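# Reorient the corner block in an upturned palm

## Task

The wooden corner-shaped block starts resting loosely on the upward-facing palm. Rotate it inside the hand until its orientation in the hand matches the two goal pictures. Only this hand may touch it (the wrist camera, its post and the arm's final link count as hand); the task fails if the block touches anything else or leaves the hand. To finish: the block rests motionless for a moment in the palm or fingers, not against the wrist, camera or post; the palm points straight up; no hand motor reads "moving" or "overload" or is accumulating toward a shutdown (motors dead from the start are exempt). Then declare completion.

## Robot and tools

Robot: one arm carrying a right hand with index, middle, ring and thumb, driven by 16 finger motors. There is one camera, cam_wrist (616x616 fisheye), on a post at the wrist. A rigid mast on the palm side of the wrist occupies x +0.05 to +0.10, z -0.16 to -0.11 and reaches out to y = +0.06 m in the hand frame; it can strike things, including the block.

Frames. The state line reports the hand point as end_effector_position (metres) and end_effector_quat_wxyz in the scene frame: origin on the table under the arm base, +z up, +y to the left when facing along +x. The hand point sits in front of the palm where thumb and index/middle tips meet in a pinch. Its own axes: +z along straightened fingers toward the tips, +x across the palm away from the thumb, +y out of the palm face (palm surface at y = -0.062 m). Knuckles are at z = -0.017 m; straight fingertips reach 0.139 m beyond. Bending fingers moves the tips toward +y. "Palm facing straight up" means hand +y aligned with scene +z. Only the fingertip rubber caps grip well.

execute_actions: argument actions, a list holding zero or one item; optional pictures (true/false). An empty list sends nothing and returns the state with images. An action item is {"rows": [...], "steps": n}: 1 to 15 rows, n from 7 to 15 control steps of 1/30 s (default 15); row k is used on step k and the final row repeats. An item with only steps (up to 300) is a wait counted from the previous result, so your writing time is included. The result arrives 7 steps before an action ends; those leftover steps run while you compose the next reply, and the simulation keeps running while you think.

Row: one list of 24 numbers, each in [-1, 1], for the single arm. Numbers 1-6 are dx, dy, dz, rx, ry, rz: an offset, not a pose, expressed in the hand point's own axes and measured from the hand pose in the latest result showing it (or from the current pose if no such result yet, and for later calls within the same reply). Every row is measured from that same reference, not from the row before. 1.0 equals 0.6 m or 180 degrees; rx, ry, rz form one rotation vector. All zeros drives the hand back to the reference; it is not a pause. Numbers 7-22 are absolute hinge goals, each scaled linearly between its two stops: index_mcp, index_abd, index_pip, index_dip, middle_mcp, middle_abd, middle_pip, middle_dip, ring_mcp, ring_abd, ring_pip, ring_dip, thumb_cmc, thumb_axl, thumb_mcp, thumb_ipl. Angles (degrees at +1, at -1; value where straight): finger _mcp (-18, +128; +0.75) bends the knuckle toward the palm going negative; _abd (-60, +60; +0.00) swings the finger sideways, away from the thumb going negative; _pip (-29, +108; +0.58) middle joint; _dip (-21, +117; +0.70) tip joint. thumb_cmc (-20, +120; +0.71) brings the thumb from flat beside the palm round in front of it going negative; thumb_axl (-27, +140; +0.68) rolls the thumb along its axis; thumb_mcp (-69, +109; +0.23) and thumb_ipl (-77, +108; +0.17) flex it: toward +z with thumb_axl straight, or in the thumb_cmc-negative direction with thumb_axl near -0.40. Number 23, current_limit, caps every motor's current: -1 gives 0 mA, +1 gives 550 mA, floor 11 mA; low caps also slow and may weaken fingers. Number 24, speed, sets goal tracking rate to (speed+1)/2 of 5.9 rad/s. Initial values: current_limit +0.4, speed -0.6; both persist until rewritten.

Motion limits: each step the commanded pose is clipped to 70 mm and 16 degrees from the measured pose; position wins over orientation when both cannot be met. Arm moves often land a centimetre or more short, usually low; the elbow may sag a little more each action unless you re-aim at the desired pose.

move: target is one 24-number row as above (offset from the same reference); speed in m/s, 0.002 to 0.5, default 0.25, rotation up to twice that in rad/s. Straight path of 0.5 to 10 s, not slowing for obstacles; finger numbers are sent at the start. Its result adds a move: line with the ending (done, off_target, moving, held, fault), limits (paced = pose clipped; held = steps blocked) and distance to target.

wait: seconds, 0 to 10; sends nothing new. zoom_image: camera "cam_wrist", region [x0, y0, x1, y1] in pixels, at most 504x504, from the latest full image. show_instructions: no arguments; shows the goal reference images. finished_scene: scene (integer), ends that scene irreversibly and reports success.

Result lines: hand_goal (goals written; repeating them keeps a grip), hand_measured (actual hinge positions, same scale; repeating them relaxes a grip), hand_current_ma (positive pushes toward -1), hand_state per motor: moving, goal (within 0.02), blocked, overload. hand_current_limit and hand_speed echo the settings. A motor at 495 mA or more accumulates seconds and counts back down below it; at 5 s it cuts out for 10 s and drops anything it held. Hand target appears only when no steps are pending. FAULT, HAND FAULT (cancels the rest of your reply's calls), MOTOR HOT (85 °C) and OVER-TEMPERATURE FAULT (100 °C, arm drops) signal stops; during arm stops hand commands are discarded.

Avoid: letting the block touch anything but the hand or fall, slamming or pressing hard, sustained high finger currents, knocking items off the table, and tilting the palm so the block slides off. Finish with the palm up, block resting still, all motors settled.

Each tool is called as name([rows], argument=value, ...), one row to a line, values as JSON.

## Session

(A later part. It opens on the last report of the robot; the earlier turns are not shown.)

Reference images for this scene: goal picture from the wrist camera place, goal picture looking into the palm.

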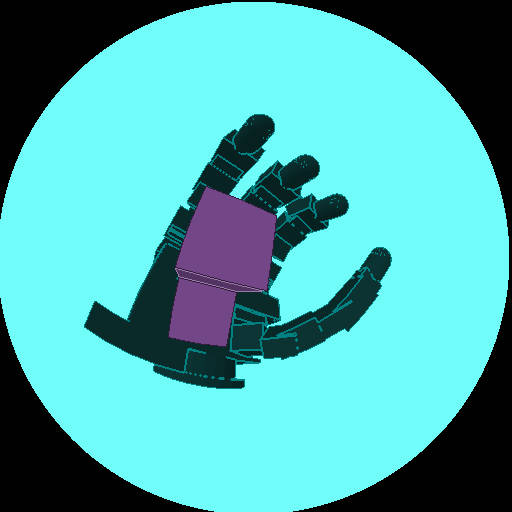

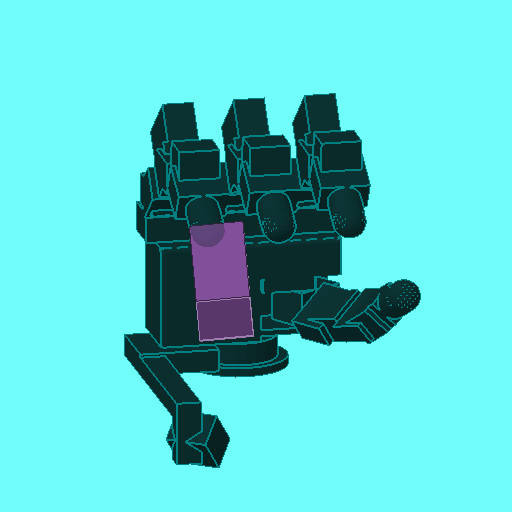

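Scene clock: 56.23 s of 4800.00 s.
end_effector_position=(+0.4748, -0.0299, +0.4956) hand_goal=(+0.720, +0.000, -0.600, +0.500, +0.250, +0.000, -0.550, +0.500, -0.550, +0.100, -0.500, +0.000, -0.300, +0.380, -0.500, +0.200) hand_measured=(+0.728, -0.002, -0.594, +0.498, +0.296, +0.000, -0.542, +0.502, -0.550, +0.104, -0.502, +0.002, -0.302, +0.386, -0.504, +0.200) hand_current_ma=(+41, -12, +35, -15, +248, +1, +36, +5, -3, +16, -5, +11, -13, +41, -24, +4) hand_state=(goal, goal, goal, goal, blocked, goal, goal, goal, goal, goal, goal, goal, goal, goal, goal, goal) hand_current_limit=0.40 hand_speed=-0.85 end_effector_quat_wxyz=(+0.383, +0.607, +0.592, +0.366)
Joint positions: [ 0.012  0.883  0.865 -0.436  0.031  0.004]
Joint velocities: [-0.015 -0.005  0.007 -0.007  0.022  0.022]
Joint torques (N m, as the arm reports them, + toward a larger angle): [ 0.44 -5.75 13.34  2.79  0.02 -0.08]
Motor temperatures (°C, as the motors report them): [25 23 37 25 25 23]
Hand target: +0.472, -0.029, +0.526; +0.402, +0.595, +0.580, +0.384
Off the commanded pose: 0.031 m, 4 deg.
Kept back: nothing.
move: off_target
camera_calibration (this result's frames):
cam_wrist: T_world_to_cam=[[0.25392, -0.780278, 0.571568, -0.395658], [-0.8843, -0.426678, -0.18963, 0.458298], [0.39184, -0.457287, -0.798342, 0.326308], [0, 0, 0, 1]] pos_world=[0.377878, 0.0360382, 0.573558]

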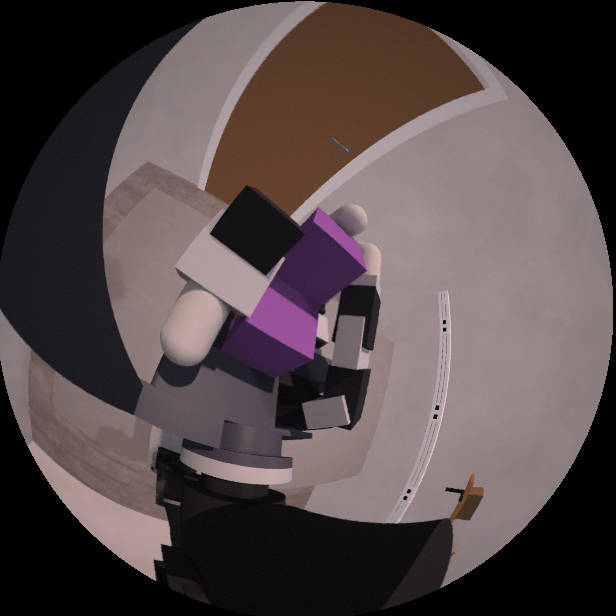

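move(target=[0,0.045,-0.025,-0.02,0,0,0.72,0,-0.6,0.5,0.78,0,-0.55,0.5,-0.55,0.1,-0.5,0.0,-0.25,0.38,-0.5,0.2,0.4,-0.7], speed=0.07)

move(target=[0,0.045,-0.025,-0.02,0,0,0.4,0,-0.3,0.5,0.78,0,-0.55,0.5,-0.55,0.1,-0.5,0.0,0.0,-0.55,-0.1,-0.45,0.4,-0.4], speed=0.07)

move(target=[0,0.045,-0.025,-0.02,0,0,0.4,0,-0.3,0.5,0.78,0,-0.55,0.5,-0.55,0.1,-0.5,0.0,0.0,-0.55,-0.75,-0.45,0.4,-0.4], speed=0.07)

zoom_image(camera="cam_wrist", region=[160, 160, 440, 440])

Scene clock: 57.97 s of 4800.00 s.
end_effector_position=(+0.4748, -0.0299, +0.4956) hand_goal=(+0.720, +0.000, -0.600, +0.500, +0.780, +0.000, -0.550, +0.500, -0.550, +0.100, -0.500, +0.000, -0.250, +0.380, -0.500, +0.200) hand_measured=(+0.728, -0.002, -0.594, +0.498, +0.792, +0.000, -0.544, +0.502, -0.550, +0.104, -0.502, +0.002, -0.252, +0.386, -0.504, +0.200) hand_current_ma=(+43, -12, +34, -14, +65, +1, +26, +5, -2, +16, -5, +11, -11, +39, -25, +4) hand_state=(goal, goal, goal, goal, goal, goal, goal, goal, goal, goal, goal, goal, goal, goal, goal, goal) hand_current_limit=0.40 hand_speed=-0.70 end_effector_quat_wxyz=(+0.383, +0.607, +0.592, +0.366)
Joint positions: [ 0.012  0.883  0.865 -0.436  0.031  0.004]
Joint velocities: [-0.005  0.015  0.002 -0.007 -0.051 -0.081]
Joint torques (N m, as the arm reports them, + toward a larger angle): [ 0.49 -5.48 13.33  2.78  0.03 -0.09]
Motor temperatures (°C, as the motors report them): [25 23 37 25 25 23]
Hand target: +0.472, -0.029, +0.526; +0.402, +0.595, +0.580, +0.384
Off the commanded pose: 0.031 m, 4 deg.
Kept back: nothing.
move: off_target
camera_calibration (this result's frames):
cam_wrist: T_world_to_cam=[[0.25392, -0.780278, 0.571568, -0.395658], [-0.8843, -0.426678, -0.18963, 0.458298], [0.39184, -0.457287, -0.798342, 0.326308], [0, 0, 0, 1]] pos_world=[0.377878, 0.0360382, 0.573558]

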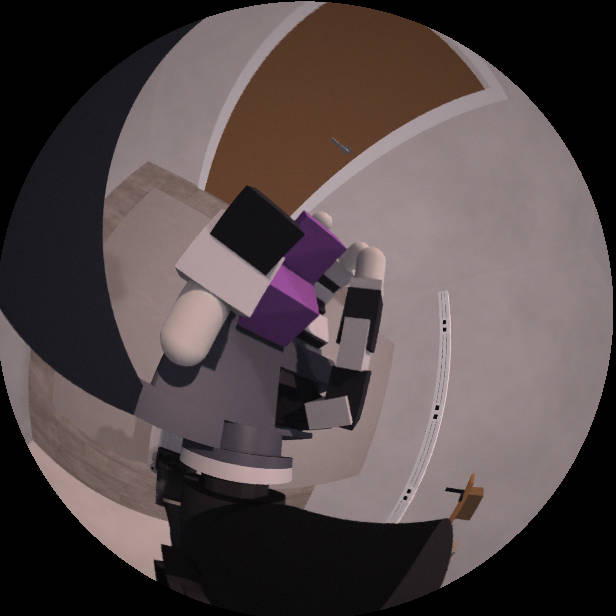

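Scene clock: 59.43 s of 4800.00 s.
end_effector_position=(+0.4748, -0.0299, +0.4956) hand_goal=(+0.400, +0.000, -0.300, +0.500, +0.780, +0.000, -0.550, +0.500, -0.550, +0.100, -0.500, +0.000, +0.000, -0.550, -0.100, -0.450) hand_measured=(+0.426, -0.002, -0.300, +0.498, +0.792, +0.000, -0.544, +0.502, -0.550, +0.104, -0.502, +0.002, +0.002, -0.544, -0.102, -0.448) hand_current_ma=(+138, -12, -3, -14, +65, +1, +26, +5, -2, +16, -5, +11, +6, +31, -18, +7) hand_state=(blocked, goal, goal, goal, goal, goal, goal, goal, goal, goal, goal, goal, goal, goal, goal, goal) hand_current_limit=0.40 hand_speed=-0.40 end_effector_quat_wxyz=(+0.383, +0.607, +0.592, +0.366)
Joint positions: [ 0.012  0.883  0.865 -0.436  0.031  0.004]
Joint velocities: [ 0.005  0.015  0.002 -0.007  0.022 -0.022]
Joint torques (N m, as the arm reports them, + toward a larger angle): [ 0.56 -5.73 13.33  2.74  0.02 -0.09]
Motor temperatures (°C, as the motors report them): [25 23 37 25 25 23]
Hand target: +0.472, -0.029, +0.526; +0.402, +0.595, +0.580, +0.384
Off the commanded pose: 0.031 m, 4 deg.
Kept back: nothing.
move: off_target
camera_calibration (this result's frames):
cam_wrist: T_world_to_cam=[[0.25392, -0.780278, 0.571568, -0.395658], [-0.8843, -0.426678, -0.18963, 0.458298], [0.39184, -0.457287, -0.798342, 0.326308], [0, 0, 0, 1]] pos_world=[0.377878, 0.0360382, 0.573558]

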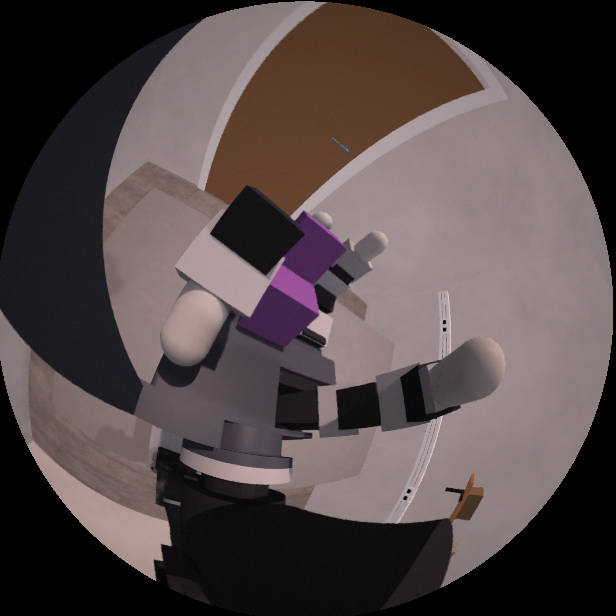

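Scene clock: 60.50 s of 4800.00 s.
end_effector_position=(+0.4748, -0.0299, +0.4956) hand_goal=(+0.400, +0.000, -0.300, +0.500, +0.780, +0.000, -0.550, +0.500, -0.550, +0.100, -0.500, +0.000, +0.000, -0.550, -0.750, -0.450) hand_measured=(+0.426, -0.002, -0.300, +0.498, +0.792, +0.000, -0.544, +0.502, -0.550, +0.104, -0.502, +0.002, +0.000, -0.544, -0.752, -0.450) hand_current_ma=(+138, -12, -3, -14, +65, +1, +26, +5, -2, +16, -5, +11, +1, +31, -16, +3) hand_state=(blocked, goal, goal, goal, goal, goal, goal, goal, goal, goal, goal, goal, goal, goal, goal, goal) hand_current_limit=0.40 hand_speed=-0.40 end_effector_quat_wxyz=(+0.383, +0.607, +0.592, +0.366)
Joint positions: [ 0.012  0.883  0.865 -0.436  0.031  0.004]
Joint velocities: [-0.024  0.005  0.012 -0.002 -0.022  0.051]
Joint torques (N m, as the arm reports them, + toward a larger angle): [ 0.5  -5.71 13.26  2.73  0.01 -0.06]
Motor temperatures (°C, as the motors report them): [25 23 37 25 25 23]
Hand target: +0.472, -0.029, +0.526; +0.402, +0.595, +0.580, +0.384
Off the commanded pose: 0.031 m, 4 deg.
Kept back: nothing.
move: off_target
camera_calibration (this result's frames):
cam_wrist: T_world_to_cam=[[0.25392, -0.780278, 0.571568, -0.395658], [-0.8843, -0.426678, -0.18963, 0.458298], [0.39184, -0.457287, -0.798342, 0.326308], [0, 0, 0, 1]] pos_world=[0.377878, 0.0360382, 0.573558]

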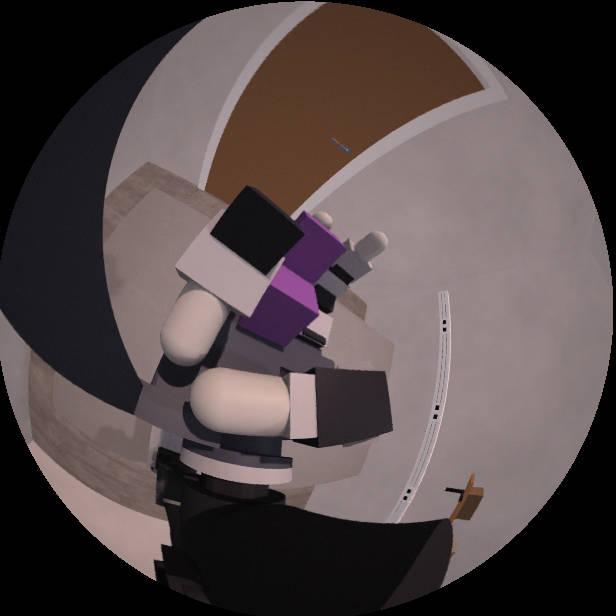

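Region (160, 160, 440, 440) of cam_wrist's 616x616 image, scaled by 1.800, with more detail than that image has.

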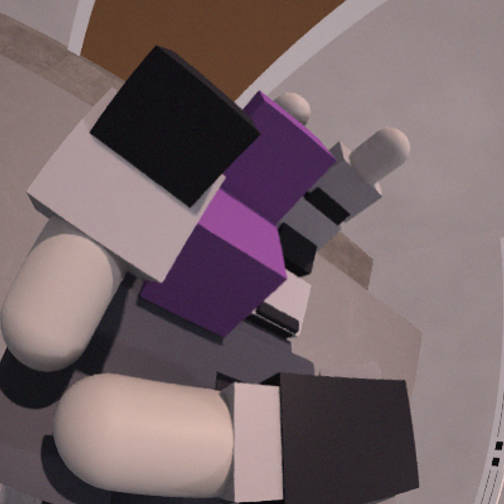

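move(target=[0,0.045,-0.025,-0.02,0,0,0.4,0,-0.3,0.5,0.78,0,-0.55,0.5,-0.55,0.1,-0.5,0.0,0.0,-0.15,-0.88,-0.45,0.4,-0.6], speed=0.07)

zoom_image(camera="cam_wrist", region=[160, 160, 440, 440])

Scene clock: 61.47 s of 4800.00 s.
end_effector_position=(+0.4748, -0.0299, +0.4956) hand_goal=(+0.400, +0.000, -0.300, +0.500, +0.780, +0.000, -0.550, +0.500, -0.550, +0.100, -0.500, +0.000, +0.000, -0.150, -0.880, -0.450) hand_measured=(+0.426, -0.002, -0.300, +0.498, +0.792, +0.000, -0.544, +0.502, -0.548, +0.104, -0.528, -0.016, +0.016, -0.468, -0.850, -0.446) hand_current_ma=(+138, -12, -3, -14, +65, +1, +26, +5, +11, +16, -138, -90, +87, -385, +198, +21) hand_state=(blocked, goal, goal, goal, goal, goal, goal, goal, goal, goal, blocked, goal, goal, blocked, blocked, goal) hand_current_limit=0.40 hand_speed=-0.60 end_effector_quat_wxyz=(+0.383, +0.607, +0.592, +0.366)
Joint positions: [ 0.012  0.883  0.865 -0.436  0.031  0.004]
Joint velocities: [-0.015  0.005  0.012 -0.022 -0.066 -0.022]
Joint torques (N m, as the arm reports them, + toward a larger angle): [ 0.5  -5.57 13.22  2.73  0.01 -0.06]
Motor temperatures (°C, as the motors report them): [25 23 37 25 25 23]
Hand target: +0.472, -0.029, +0.526; +0.402, +0.595, +0.580, +0.384
Off the commanded pose: 0.031 m, 4 deg.
Kept back: nothing.
move: off_target
camera_calibration (this result's frames):
cam_wrist: T_world_to_cam=[[0.25392, -0.780278, 0.571568, -0.395658], [-0.8843, -0.426678, -0.18963, 0.458298], [0.39184, -0.457287, -0.798342, 0.326308], [0, 0, 0, 1]] pos_world=[0.377878, 0.0360382, 0.573558]

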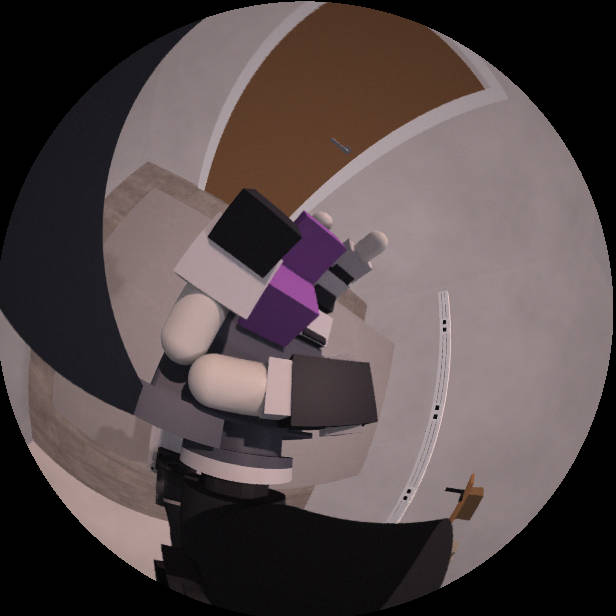

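Region (160, 160, 440, 440) of cam_wrist's 616x616 image, scaled by 1.800, with more detail than that image has.

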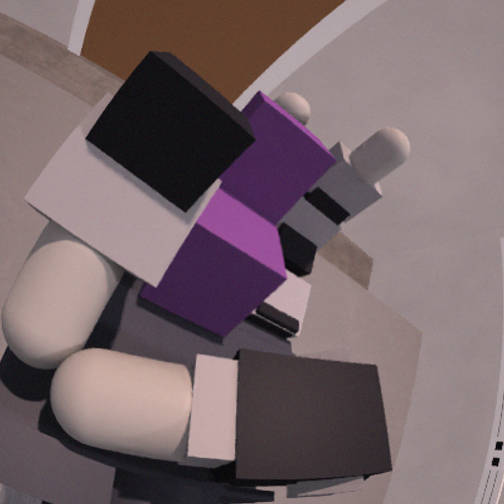

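Move the ring up out of the way (still a side wall).

move(target=[0,0.045,-0.025,-0.02,0,0,0.3,0,-0.2,0.4,0.78,0,-0.55,0.5,0.0,0.0,-0.2,0.3,0.05,-0.25,-0.85,-0.45,0.4,-0.6], speed=0.07)

zoom_image(camera="cam_wrist", region=[160, 160, 440, 440])

Scene clock: 62.57 s of 4800.00 s.
end_effector_position=(+0.4748, -0.0299, +0.4956) hand_goal=(+0.300, +0.000, -0.200, +0.400, +0.780, +0.000, -0.550, +0.500, +0.000, +0.000, -0.200, +0.300, +0.050, -0.250, -0.850, -0.450) hand_measured=(+0.326, -0.002, -0.200, +0.404, +0.792, +0.000, -0.544, +0.502, +0.006, +0.004, -0.202, +0.298, +0.050, -0.250, -0.852, -0.450) hand_current_ma=(+139, -12, -5, +17, +65, +1, +26, +5, +35, +15, -12, -16, +3, +5, -15, +6) hand_state=(blocked, goal, goal, goal, goal, goal, goal, goal, goal, goal, goal, goal, goal, goal, goal, goal) hand_current_limit=0.40 hand_speed=-0.60 end_effector_quat_wxyz=(+0.383, +0.607, +0.592, +0.366)
Joint positions: [ 0.012  0.883  0.865 -0.436  0.031  0.004]
Joint velocities: [-0.015  0.005 -0.022 -0.002 -0.037 -0.037]
Joint torques (N m, as the arm reports them, + toward a larger angle): [ 0.54 -5.34 13.25  2.77  0.01 -0.06]
Motor temperatures (°C, as the motors report them): [25 23 37 25 25 23]
Hand target: +0.472, -0.029, +0.526; +0.402, +0.595, +0.580, +0.384
Off the commanded pose: 0.031 m, 4 deg.
Kept back: nothing.
move: off_target
camera_calibration (this result's frames):
cam_wrist: T_world_to_cam=[[0.25392, -0.780278, 0.571568, -0.395658], [-0.8843, -0.426678, -0.18963, 0.458298], [0.39184, -0.457287, -0.798342, 0.326308], [0, 0, 0, 1]] pos_world=[0.377878, 0.0360382, 0.573558]

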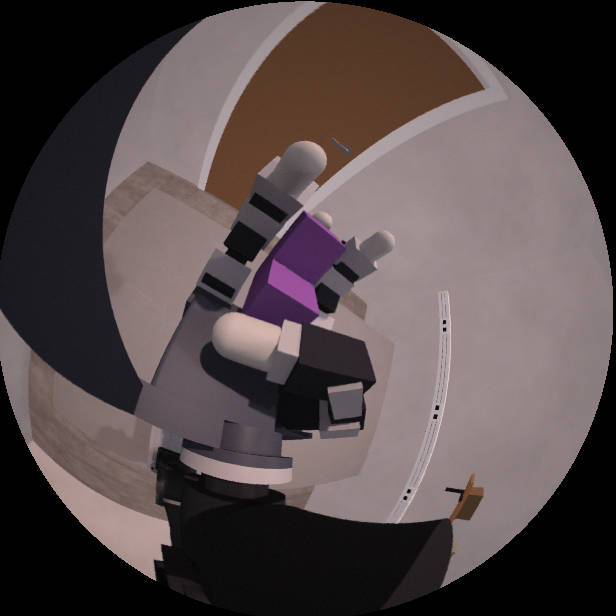

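Region (160, 160, 440, 440) of cam_wrist's 616x616 image, scaled by 1.800, with more detail than that image has.

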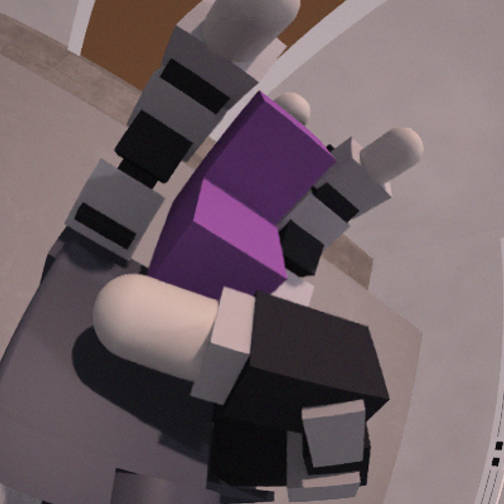

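move(target=[0,0.045,-0.025,-0.02,0,0,0.3,0,-0.2,0.4,0.4,0,-0.55,0.5,0.0,0.0,-0.2,0.3,0.05,-0.25,-0.88,-0.45,0.4,-0.85], speed=0.07)

zoom_image(camera="cam_wrist", region=[160, 160, 440, 440])

Scene clock: 64.17 s of 4800.00 s.
end_effector_position=(+0.4748, -0.0299, +0.4956) hand_goal=(+0.300, +0.000, -0.200, +0.400, +0.400, +0.000, -0.550, +0.500, +0.000, +0.000, -0.200, +0.300, +0.050, -0.250, -0.880, -0.450) hand_measured=(+0.326, -0.002, -0.200, +0.404, +0.446, +0.000, -0.544, +0.502, +0.006, +0.004, -0.202, +0.298, +0.050, -0.250, -0.882, -0.450) hand_current_ma=(+139, -12, -5, +17, +243, +1, +33, +5, +35, +15, -12, -16, +2, +5, -15, +6) hand_state=(blocked, goal, goal, goal, blocked, goal, goal, goal, goal, goal, goal, goal, goal, goal, goal, goal) hand_current_limit=0.40 hand_speed=-0.85 end_effector_quat_wxyz=(+0.383, +0.607, +0.592, +0.366)
Joint positions: [ 0.012  0.883  0.865 -0.436  0.031  0.004]
Joint velocities: [-0.015  0.005 -0.017  0.017 -0.051 -0.051]
Joint torques (N m, as the arm reports them, + toward a larger angle): [ 0.54 -5.82 13.35  2.79  0.01 -0.06]
Motor temperatures (°C, as the motors report them): [25 23 37 25 25 23]
Hand target: +0.472, -0.029, +0.526; +0.402, +0.595, +0.580, +0.384
Off the commanded pose: 0.031 m, 4 deg.
Kept back: nothing.
move: off_target
camera_calibration (this result's frames):
cam_wrist: T_world_to_cam=[[0.25392, -0.780278, 0.571568, -0.395658], [-0.8843, -0.426678, -0.18963, 0.458298], [0.39184, -0.457287, -0.798342, 0.326308], [0, 0, 0, 1]] pos_world=[0.377878, 0.0360382, 0.573558]

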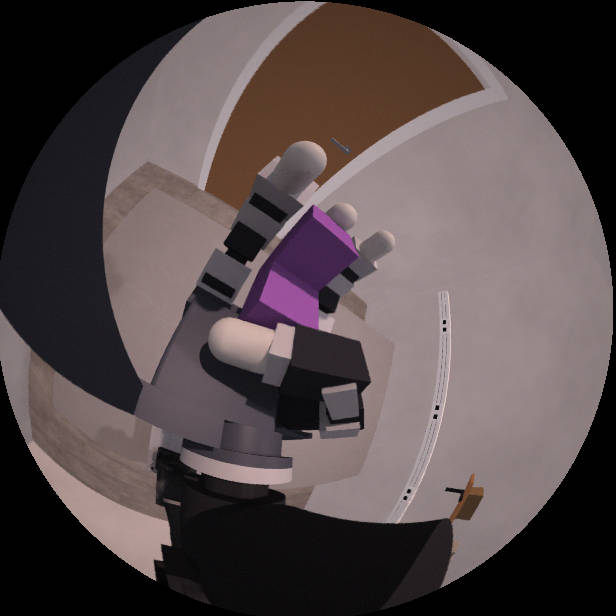

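Region (160, 160, 440, 440) of cam_wrist's 616x616 image, scaled by 1.800, with more detail than that image has.

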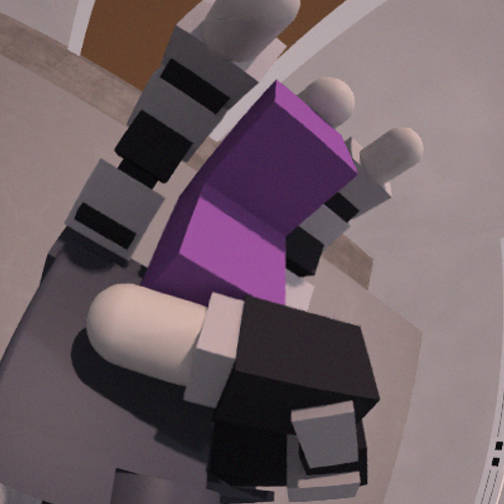

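move(target=[0,0.045,-0.025,-0.02,0,0,0.3,0,-0.2,0.4,0.15,0,-0.55,0.5,0.0,0.0,-0.2,0.3,0.05,-0.2,-0.88,-0.45,0.4,-0.85], speed=0.07)

zoom_image(camera="cam_wrist", region=[160, 160, 440, 440])

Scene clock: 65.17 s of 4800.00 s.
end_effector_position=(+0.4748, -0.0299, +0.4956) hand_goal=(+0.300, +0.000, -0.200, +0.400, +0.150, +0.000, -0.550, +0.500, +0.000, +0.000, -0.200, +0.300, +0.050, -0.200, -0.880, -0.450) hand_measured=(+0.326, -0.002, -0.200, +0.404, +0.434, +0.000, -0.532, +0.506, +0.006, +0.004, -0.202, +0.298, +0.050, -0.232, -0.882, -0.450) hand_current_ma=(+139, -12, -5, +17, +385, +1, +88, +29, +35, +15, -12, -16, +1, -198, -15, +6) hand_state=(blocked, goal, goal, goal, blocked, goal, goal, goal, goal, goal, goal, goal, goal, blocked, goal, goal) hand_current_limit=0.40 hand_speed=-0.85 end_effector_quat_wxyz=(+0.383, +0.607, +0.592, +0.366)
Joint positions: [ 0.012  0.883  0.865 -0.436  0.031  0.004]
Joint velocities: [ 0.005 -0.015  0.017 -0.007  0.007 -0.007]
Joint torques (N m, as the arm reports them, + toward a larger angle): [ 0.51 -5.7  13.44  2.77  0.01 -0.06]
Motor temperatures (°C, as the motors report them): [25 23 37 25 25 23]
Hand target: +0.472, -0.029, +0.526; +0.402, +0.595, +0.580, +0.384
Off the commanded pose: 0.031 m, 4 deg.
Kept back: nothing.
move: off_target
camera_calibration (this result's frames):
cam_wrist: T_world_to_cam=[[0.25392, -0.780278, 0.571568, -0.395658], [-0.8843, -0.426678, -0.18963, 0.458298], [0.39184, -0.457287, -0.798342, 0.326308], [0, 0, 0, 1]] pos_world=[0.377878, 0.0360382, 0.573558]

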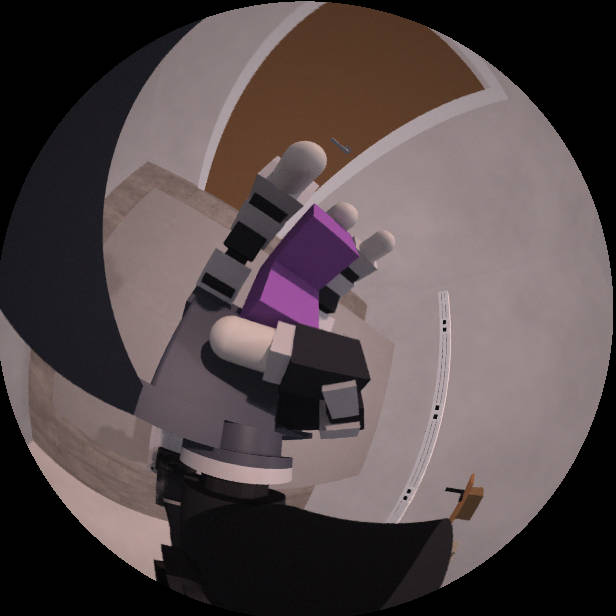

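Region (160, 160, 440, 440) of cam_wrist's 616x616 image, scaled by 1.800, with more detail than that image has.

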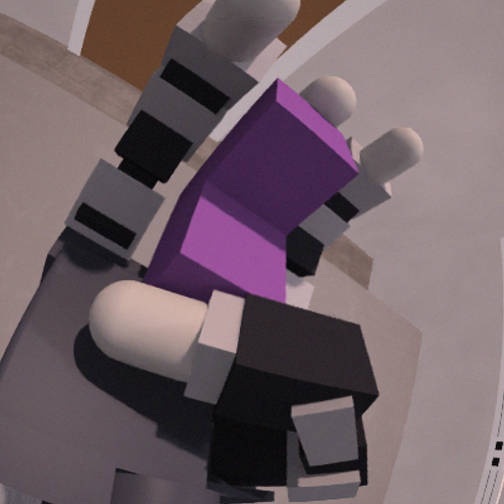

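move(target=[0,0.045,-0.025,-0.02,0,0,0.3,0,-0.2,0.4,0.2,0,0.1,0.3,0.0,0.0,-0.2,0.3,0.05,-0.2,-0.88,-0.45,0.4,-0.8], speed=0.07)

zoom_image(camera="cam_wrist", region=[160, 160, 440, 440])

Scene clock: 67.00 s of 4800.00 s.
end_effector_position=(+0.4748, -0.0299, +0.4956) hand_goal=(+0.300, +0.000, -0.200, +0.400, +0.200, +0.000, +0.100, +0.300, +0.000, +0.000, -0.200, +0.300, +0.050, -0.200, -0.880, -0.450) hand_measured=(+0.326, -0.002, -0.200, +0.404, +0.330, +0.000, +0.100, +0.304, +0.006, +0.004, -0.202, +0.298, +0.050, -0.228, -0.882, -0.450) hand_current_ma=(+138, -12, -5, +17, +385, +1, -1, +16, +35, +15, -12, -16, +4, -172, -8, +6) hand_state=(blocked, goal, goal, goal, blocked, goal, goal, goal, goal, goal, goal, goal, goal, blocked, goal, goal) hand_current_limit=0.40 hand_speed=-0.80 end_effector_quat_wxyz=(+0.383, +0.607, +0.592, +0.366)
Joint positions: [ 0.012  0.883  0.865 -0.436  0.031  0.004]
Joint velocities: [-0.005 -0.005  0.012  0.017  0.022 -0.037]
Joint torques (N m, as the arm reports them, + toward a larger angle): [ 0.53 -5.81 13.37  2.8   0.01 -0.07]
Motor temperatures (°C, as the motors report them): [25 23 37 26 25 23]
Hand target: +0.472, -0.029, +0.526; +0.402, +0.595, +0.580, +0.384
Off the commanded pose: 0.031 m, 4 deg.
Kept back: nothing.
move: off_target
camera_calibration (this result's frames):
cam_wrist: T_world_to_cam=[[0.25392, -0.780278, 0.571568, -0.395658], [-0.8843, -0.426678, -0.18963, 0.458298], [0.39184, -0.457287, -0.798342, 0.326308], [0, 0, 0, 1]] pos_world=[0.377878, 0.0360382, 0.573558]

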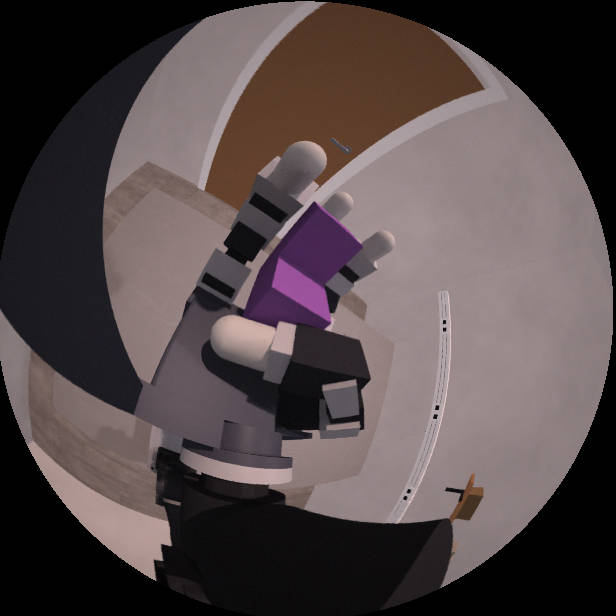

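Region (160, 160, 440, 440) of cam_wrist's 616x616 image, scaled by 1.800, with more detail than that image has.

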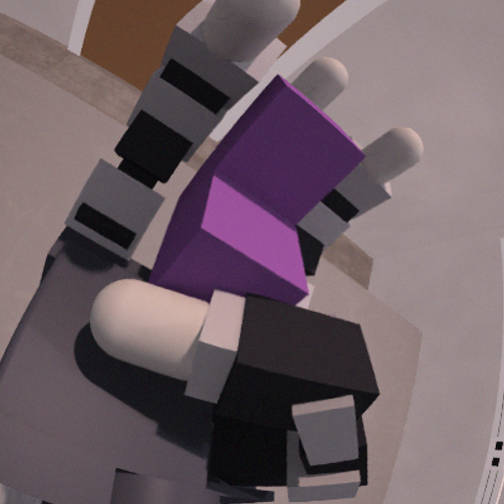

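move(target=[0,0.04,-0.02,-0.1,0,0,0.3,0,-0.2,0.4,0.5,0,0.3,-0.5,0.0,0.0,-0.2,0.3,0.05,-0.25,-0.88,-0.45,0.4,-0.7], speed=0.08)

move(target=[0,0.035,-0.008,-0.015,0,0,0.3,0,-0.2,0.4,0.72,0,0.55,-0.5,0.0,0.0,-0.2,0.3,0.05,-0.25,-0.88,-0.45,0.4,-0.8], speed=0.07)

zoom_image(camera="cam_wrist", region=[160, 160, 440, 440])

Scene clock: 69.60 s of 4800.00 s.
end_effector_position=(+0.4741, -0.0296, +0.5140) hand_goal=(+0.300, +0.000, -0.200, +0.400, +0.500, +0.000, +0.300, -0.500, +0.000, +0.000, -0.200, +0.300, +0.050, -0.250, -0.880, -0.450) hand_measured=(+0.324, -0.002, -0.200, +0.404, +0.514, +0.000, +0.300, -0.498, +0.006, +0.004, -0.202, +0.298, +0.050, -0.246, -0.882, -0.450) hand_current_ma=(+128, -12, -4, +16, +78, +1, +3, +14, +37, +15, -12, -16, +0, +21, -19, +5) hand_state=(blocked, goal, goal, goal, goal, goal, goal, goal, goal, goal, goal, goal, goal, goal, goal, goal) hand_current_limit=0.40 hand_speed=-0.70 end_effector_quat_wxyz=(+0.462, +0.550, +0.533, +0.447)
Joint positions: [ 0.012  0.9    0.731 -0.005  0.029  0.004]
Joint velocities: [ 0.015 -0.005  0.007  0.012  0.037 -0.022]
Joint torques (N m, as the arm reports them, + toward a larger angle): [ 0.15 -4.92 10.92  3.52 -0.16 -0.13]
Motor temperatures (°C, as the motors report them): [25 23 37 26 25 23]
Hand target: +0.474, -0.029, +0.522; +0.473, +0.539, +0.528, +0.454
Off the commanded pose: 0.008 m, 2 deg.
Kept back: nothing.
move: done
camera_calibration (this result's frames):
cam_wrist: T_world_to_cam=[[0.0876092, -0.780012, 0.619601, -0.351538], [-0.796904, -0.428091, -0.426241, 0.541394], [0.597719, -0.45642, -0.6591, 0.172246], [0, 0, 0, 1]] pos_world=[0.359283, 0.0361786, 0.562105]

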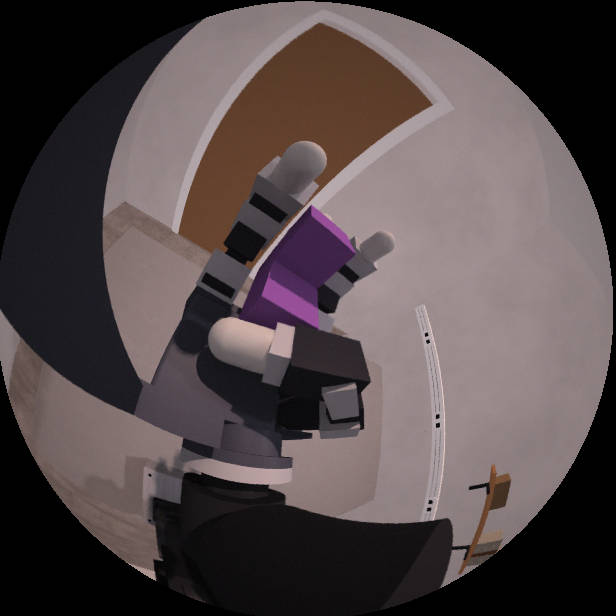

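Scene clock: 70.37 s of 4800.00 s.
end_effector_position=(+0.4741, -0.0296, +0.5140) hand_goal=(+0.300, +0.000, -0.200, +0.400, +0.720, +0.000, +0.550, -0.500, +0.000, +0.000, -0.200, +0.300, +0.050, -0.250, -0.880, -0.450) hand_measured=(+0.324, -0.002, -0.200, +0.404, +0.734, +0.000, +0.550, -0.498, +0.006, +0.004, -0.202, +0.298, +0.050, -0.246, -0.882, -0.450) hand_current_ma=(+127, -12, -4, +16, +71, +1, +0, +14, +37, +15, -12, -16, +0, +21, -19, +5) hand_state=(blocked, goal, goal, goal, goal, goal, goal, goal, goal, goal, goal, goal, goal, goal, goal, goal) hand_current_limit=0.40 hand_speed=-0.80 end_effector_quat_wxyz=(+0.462, +0.550, +0.533, +0.447)
Joint positions: [ 0.012  0.9    0.731 -0.005  0.029  0.004]
Joint velocities: [-0.005  0.005 -0.007  0.002  0.081 -0.081]
Joint torques (N m, as the arm reports them, + toward a larger angle): [ 0.39 -5.17 12.68  2.93 -0.03 -0.06]
Motor temperatures (°C, as the motors report them): [25 23 37 26 25 23]
Hand target: +0.472, -0.029, +0.535; +0.474, +0.539, +0.523, +0.460
Off the commanded pose: 0.022 m, 3 deg.
Kept back: nothing.
move: off_target
camera_calibration (this result's frames):
cam_wrist: T_world_to_cam=[[0.0876092, -0.780012, 0.619601, -0.351538], [-0.796904, -0.428091, -0.426241, 0.541394], [0.597719, -0.45642, -0.6591, 0.172246], [0, 0, 0, 1]] pos_world=[0.359283, 0.0361786, 0.562105]

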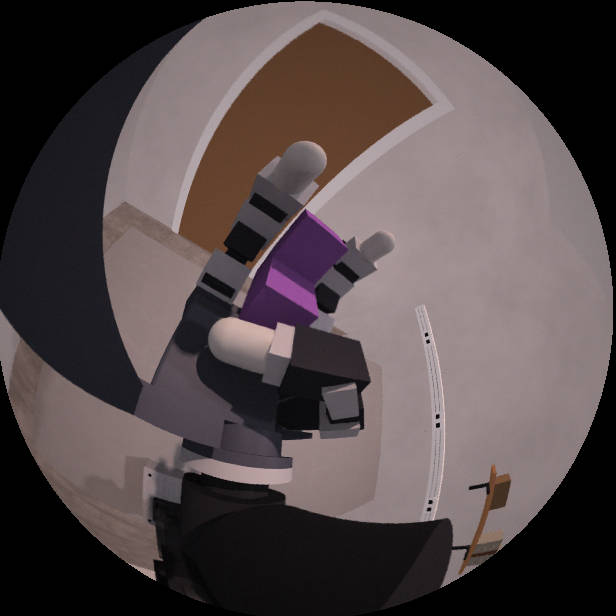

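Region (160, 160, 440, 440) of cam_wrist's 616x616 image, scaled by 1.800, with more detail than that image has.

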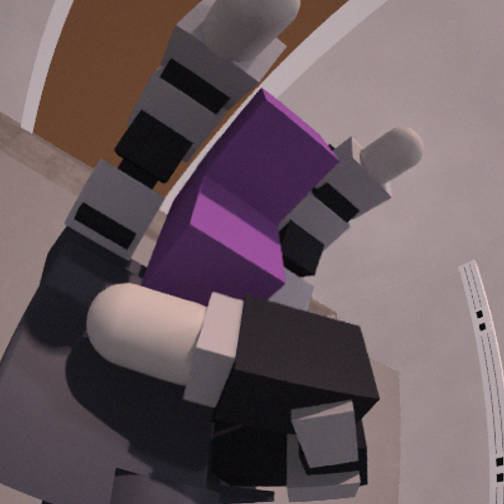

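move(target=[0,0.03,-0.006,-0.012,0,0,0.3,0,-0.2,0.4,0.72,0,0.55,-0.5,0.0,0.0,-0.2,0.3,0.05,-0.25,-0.55,-0.55,0.4,-0.5], speed=0.07)

move(target=[0,0.03,-0.006,-0.012,0,0,0.3,0,-0.2,0.4,0.72,0,0.55,-0.5,0.0,0.0,-0.2,0.3,-0.1,-0.02,-0.55,-0.55,0.4,-0.6], speed=0.07)

zoom_image(camera="cam_wrist", region=[160, 160, 440, 440])

Scene clock: 73.30 s of 4800.00 s.
end_effector_position=(+0.4741, -0.0296, +0.5140) hand_goal=(+0.300, +0.000, -0.200, +0.400, +0.720, +0.000, +0.550, -0.500, +0.000, +0.000, -0.200, +0.300, +0.050, -0.250, -0.550, -0.550) hand_measured=(+0.324, -0.002, -0.200, +0.404, +0.734, +0.000, +0.550, -0.498, +0.006, +0.004, -0.202, +0.298, +0.050, -0.246, -0.560, -0.550) hand_current_ma=(+127, -12, -4, +16, +71, +1, +0, +14, +37, +15, -12, -16, -1, +21, -66, +4) hand_state=(blocked, goal, goal, goal, goal, goal, goal, goal, goal, goal, goal, goal, goal, goal, goal, goal) hand_current_limit=0.40 hand_speed=-0.50 end_effector_quat_wxyz=(+0.462, +0.550, +0.533, +0.447)
Joint positions: [ 0.012  0.9    0.731 -0.005  0.029  0.004]
Joint velocities: [ 0.005  0.005  0.007 -0.007 -0.095 -0.095]
Joint torques (N m, as the arm reports them, + toward a larger angle): [ 0.42 -5.54 12.56  2.69 -0.02 -0.07]
Motor temperatures (°C, as the motors report them): [25 23 37 26 25 23]
Hand target: +0.473, -0.029, +0.532; +0.472, +0.541, +0.525, +0.457
Off the commanded pose: 0.018 m, 2 deg.
Kept back: nothing.
move: off_target
camera_calibration (this result's frames):
cam_wrist: T_world_to_cam=[[0.0876092, -0.780012, 0.619601, -0.351538], [-0.796904, -0.428091, -0.426241, 0.541394], [0.597719, -0.45642, -0.6591, 0.172246], [0, 0, 0, 1]] pos_world=[0.359283, 0.0361786, 0.562105]

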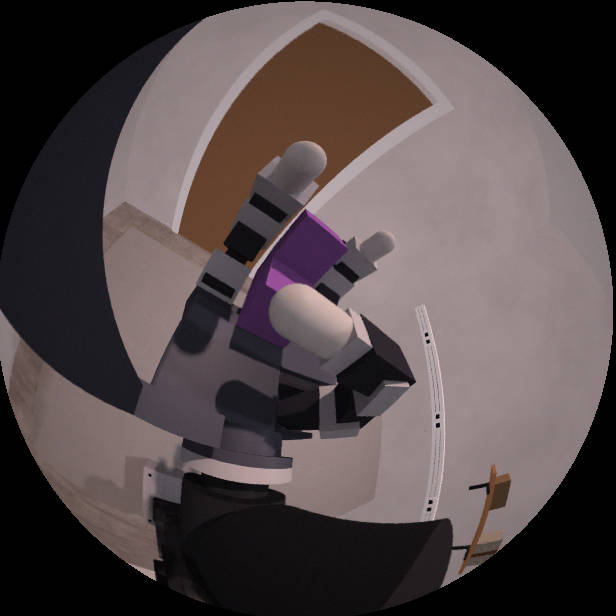

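Scene clock: 74.00 s of 4800.00 s.
end_effector_position=(+0.4741, -0.0296, +0.5140) hand_goal=(+0.300, +0.000, -0.200, +0.400, +0.720, +0.000, +0.550, -0.500, +0.000, +0.000, -0.200, +0.300, -0.100, -0.020, -0.550, -0.550) hand_measured=(+0.324, -0.002, -0.200, +0.404, +0.746, +0.000, +0.550, -0.498, +0.006, +0.004, -0.202, +0.298, -0.084, -0.134, -0.546, -0.548) hand_current_ma=(+127, -12, -4, +16, +135, +1, +0, +14, +37, +15, -12, -16, +87, -385, +22, +11) hand_state=(blocked, goal, goal, goal, blocked, goal, goal, goal, goal, goal, goal, goal, goal, blocked, goal, goal) hand_current_limit=0.40 hand_speed=-0.60 end_effector_quat_wxyz=(+0.462, +0.550, +0.533, +0.447)
Joint positions: [ 0.012  0.9    0.731 -0.005  0.029  0.004]
Joint velocities: [ 0.005 -0.015 -0.022 -0.017 -0.051 -0.007]
Joint torques (N m, as the arm reports them, + toward a larger angle): [ 0.5  -5.25 12.57  2.7  -0.03 -0.07]
Motor temperatures (°C, as the motors report them): [25 23 37 26 25 23]
Hand target: +0.473, -0.029, +0.532; +0.472, +0.541, +0.525, +0.457
Off the commanded pose: 0.018 m, 2 deg.
Kept back: nothing.
move: off_target
camera_calibration (this result's frames):
cam_wrist: T_world_to_cam=[[0.0876092, -0.780012, 0.619601, -0.351538], [-0.796904, -0.428091, -0.426241, 0.541394], [0.597719, -0.45642, -0.6591, 0.172246], [0, 0, 0, 1]] pos_world=[0.359283, 0.0361786, 0.562105]

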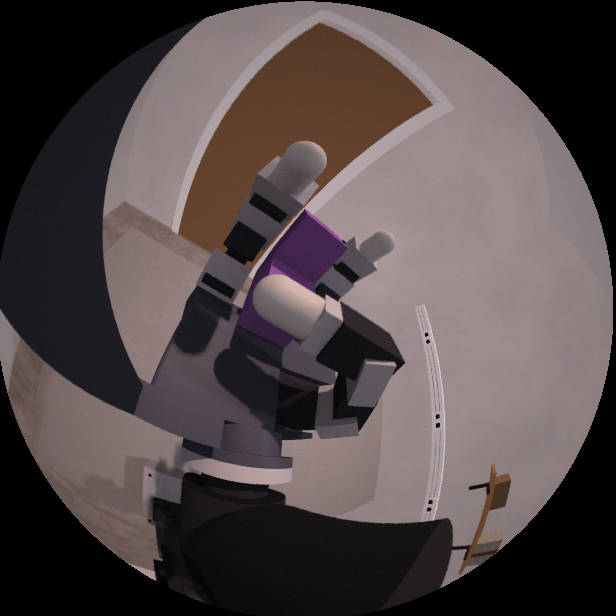

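Region (160, 160, 440, 440) of cam_wrist's 616x616 image, scaled by 1.800, with more detail than that image has.

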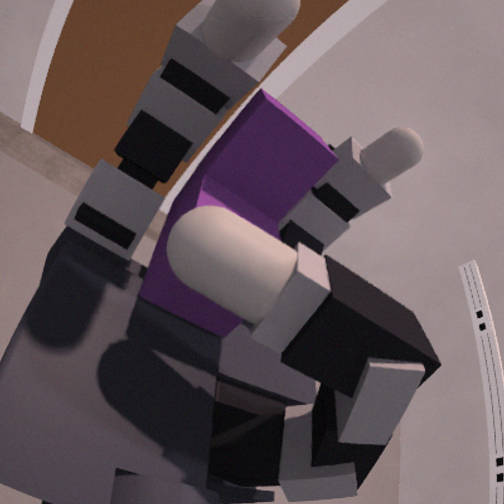

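move(target=[0,0.03,-0.006,-0.012,0,0,0.3,0,-0.2,0.4,0.72,0,0.55,-0.5,0.0,0.0,-0.2,0.3,-0.1,-0.12,-0.68,-0.55,0.4,-0.8], speed=0.07)

zoom_image(camera="cam_wrist", region=[160, 160, 440, 440])

Scene clock: 76.27 s of 4800.00 s.
end_effector_position=(+0.4741, -0.0296, +0.5140) hand_goal=(+0.300, +0.000, -0.200, +0.400, +0.720, +0.000, +0.550, -0.500, +0.000, +0.000, -0.200, +0.300, -0.100, -0.120, -0.680, -0.550) hand_measured=(+0.324, -0.002, -0.200, +0.404, +0.746, +0.000, +0.550, -0.498, +0.006, +0.004, -0.202, +0.298, -0.088, -0.136, -0.674, -0.546) hand_current_ma=(+127, -12, -4, +16, +140, +2, +0, +14, +37, +15, -12, -16, +61, -99, +34, +29) hand_state=(blocked, goal, goal, goal, blocked, goal, goal, goal, goal, goal, goal, goal, goal, goal, goal, goal) hand_current_limit=0.40 hand_speed=-0.80 end_effector_quat_wxyz=(+0.462, +0.550, +0.533, +0.447)
Joint positions: [ 0.012  0.9    0.731 -0.005  0.029  0.004]
Joint velocities: [ 0.015 -0.015 -0.007 -0.002 -0.007 -0.037]
Joint torques (N m, as the arm reports them, + toward a larger angle): [ 0.4  -5.17 12.56  2.71 -0.03 -0.06]
Motor temperatures (°C, as the motors report them): [25 23 37 26 25 23]
Hand target: +0.473, -0.029, +0.532; +0.472, +0.541, +0.525, +0.457
Off the commanded pose: 0.018 m, 2 deg.
Kept back: nothing.
move: off_target
camera_calibration (this result's frames):
cam_wrist: T_world_to_cam=[[0.0876092, -0.780012, 0.619601, -0.351538], [-0.796904, -0.428091, -0.426241, 0.541394], [0.597719, -0.45642, -0.6591, 0.172246], [0, 0, 0, 1]] pos_world=[0.359283, 0.0361786, 0.562105]

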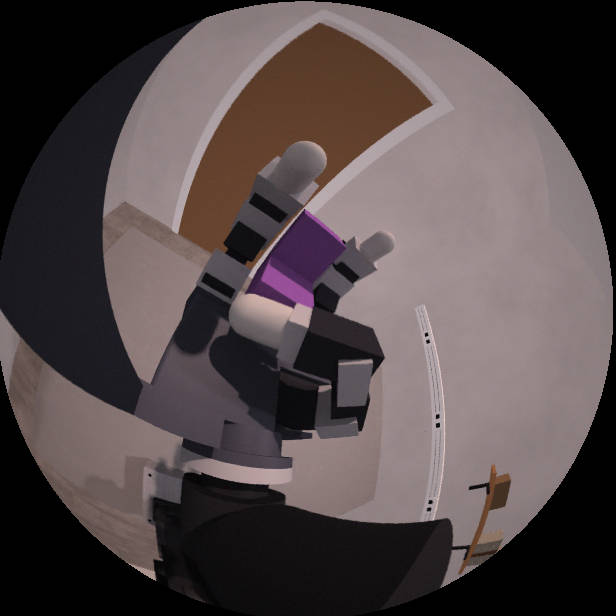

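Region (160, 160, 440, 440) of cam_wrist's 616x616 image, scaled by 1.800, with more detail than that image has.

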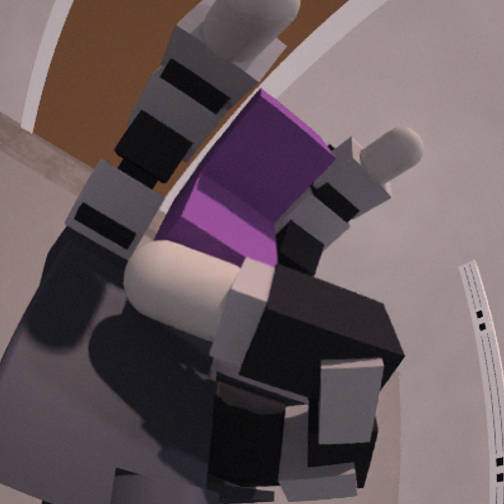

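move(target=[0,0.03,-0.006,-0.012,0,0,0.3,0,-0.2,0.4,0.6,0,0.95,-0.9,0.0,0.0,-0.2,0.3,-0.1,-0.05,-0.68,-0.55,0.4,-0.8], speed=0.07)

zoom_image(camera="cam_wrist", region=[160, 160, 440, 440])

Scene clock: 77.80 s of 4800.00 s.
end_effector_position=(+0.4741, -0.0296, +0.5140) hand_goal=(+0.300, +0.000, -0.200, +0.400, +0.600, +0.000, +0.950, -0.900, +0.000, +0.000, -0.200, +0.300, -0.100, -0.050, -0.680, -0.550) hand_measured=(+0.324, -0.002, -0.200, +0.404, +0.718, +0.006, +0.950, -0.896, +0.006, +0.004, -0.202, +0.298, -0.088, -0.134, -0.674, -0.548) hand_current_ma=(+127, -12, -4, +16, +385, +22, -3, +17, +37, +15, -12, -16, +61, -385, +34, +20) hand_state=(blocked, goal, goal, goal, blocked, goal, goal, goal, goal, goal, goal, goal, goal, blocked, goal, goal) hand_current_limit=0.40 hand_speed=-0.80 end_effector_quat_wxyz=(+0.462, +0.550, +0.533, +0.447)
Joint positions: [ 0.012  0.9    0.731 -0.005  0.029  0.004]
Joint velocities: [-0.015  0.005  0.007  0.007  0.022 -0.037]
Joint torques (N m, as the arm reports them, + toward a larger angle): [ 0.45 -5.25 12.57  2.69 -0.03 -0.06]
Motor temperatures (°C, as the motors report them): [25 23 37 26 25 23]
Hand target: +0.473, -0.029, +0.532; +0.472, +0.541, +0.525, +0.457
Off the commanded pose: 0.018 m, 2 deg.
Kept back: nothing.
move: off_target
camera_calibration (this result's frames):
cam_wrist: T_world_to_cam=[[0.0876092, -0.780012, 0.619601, -0.351538], [-0.796904, -0.428091, -0.426241, 0.541394], [0.597719, -0.45642, -0.6591, 0.172246], [0, 0, 0, 1]] pos_world=[0.359283, 0.0361786, 0.562105]

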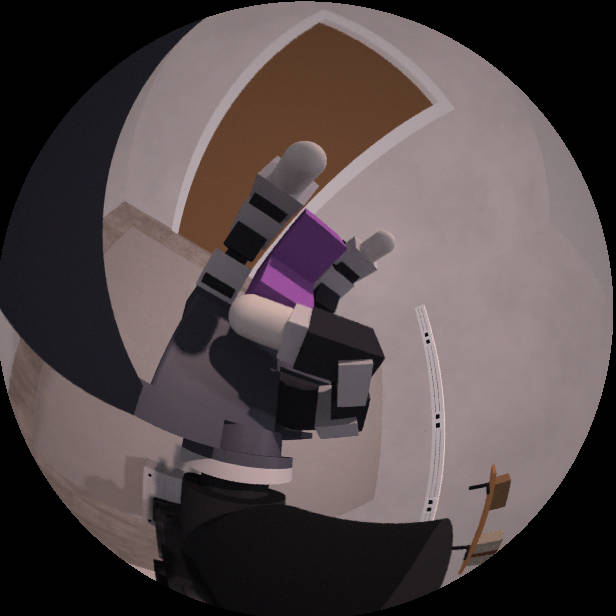

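Region (160, 160, 440, 440) of cam_wrist's 616x616 image, scaled by 1.800, with more detail than that image has.

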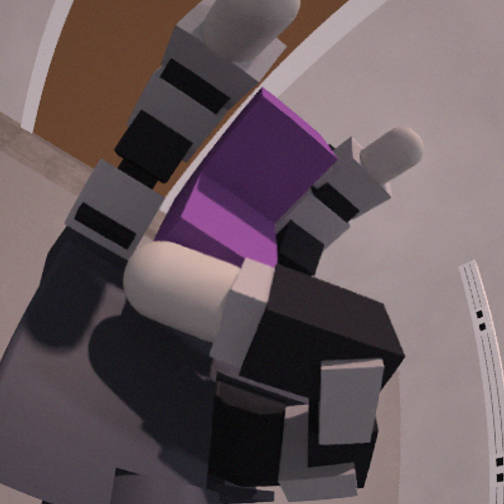

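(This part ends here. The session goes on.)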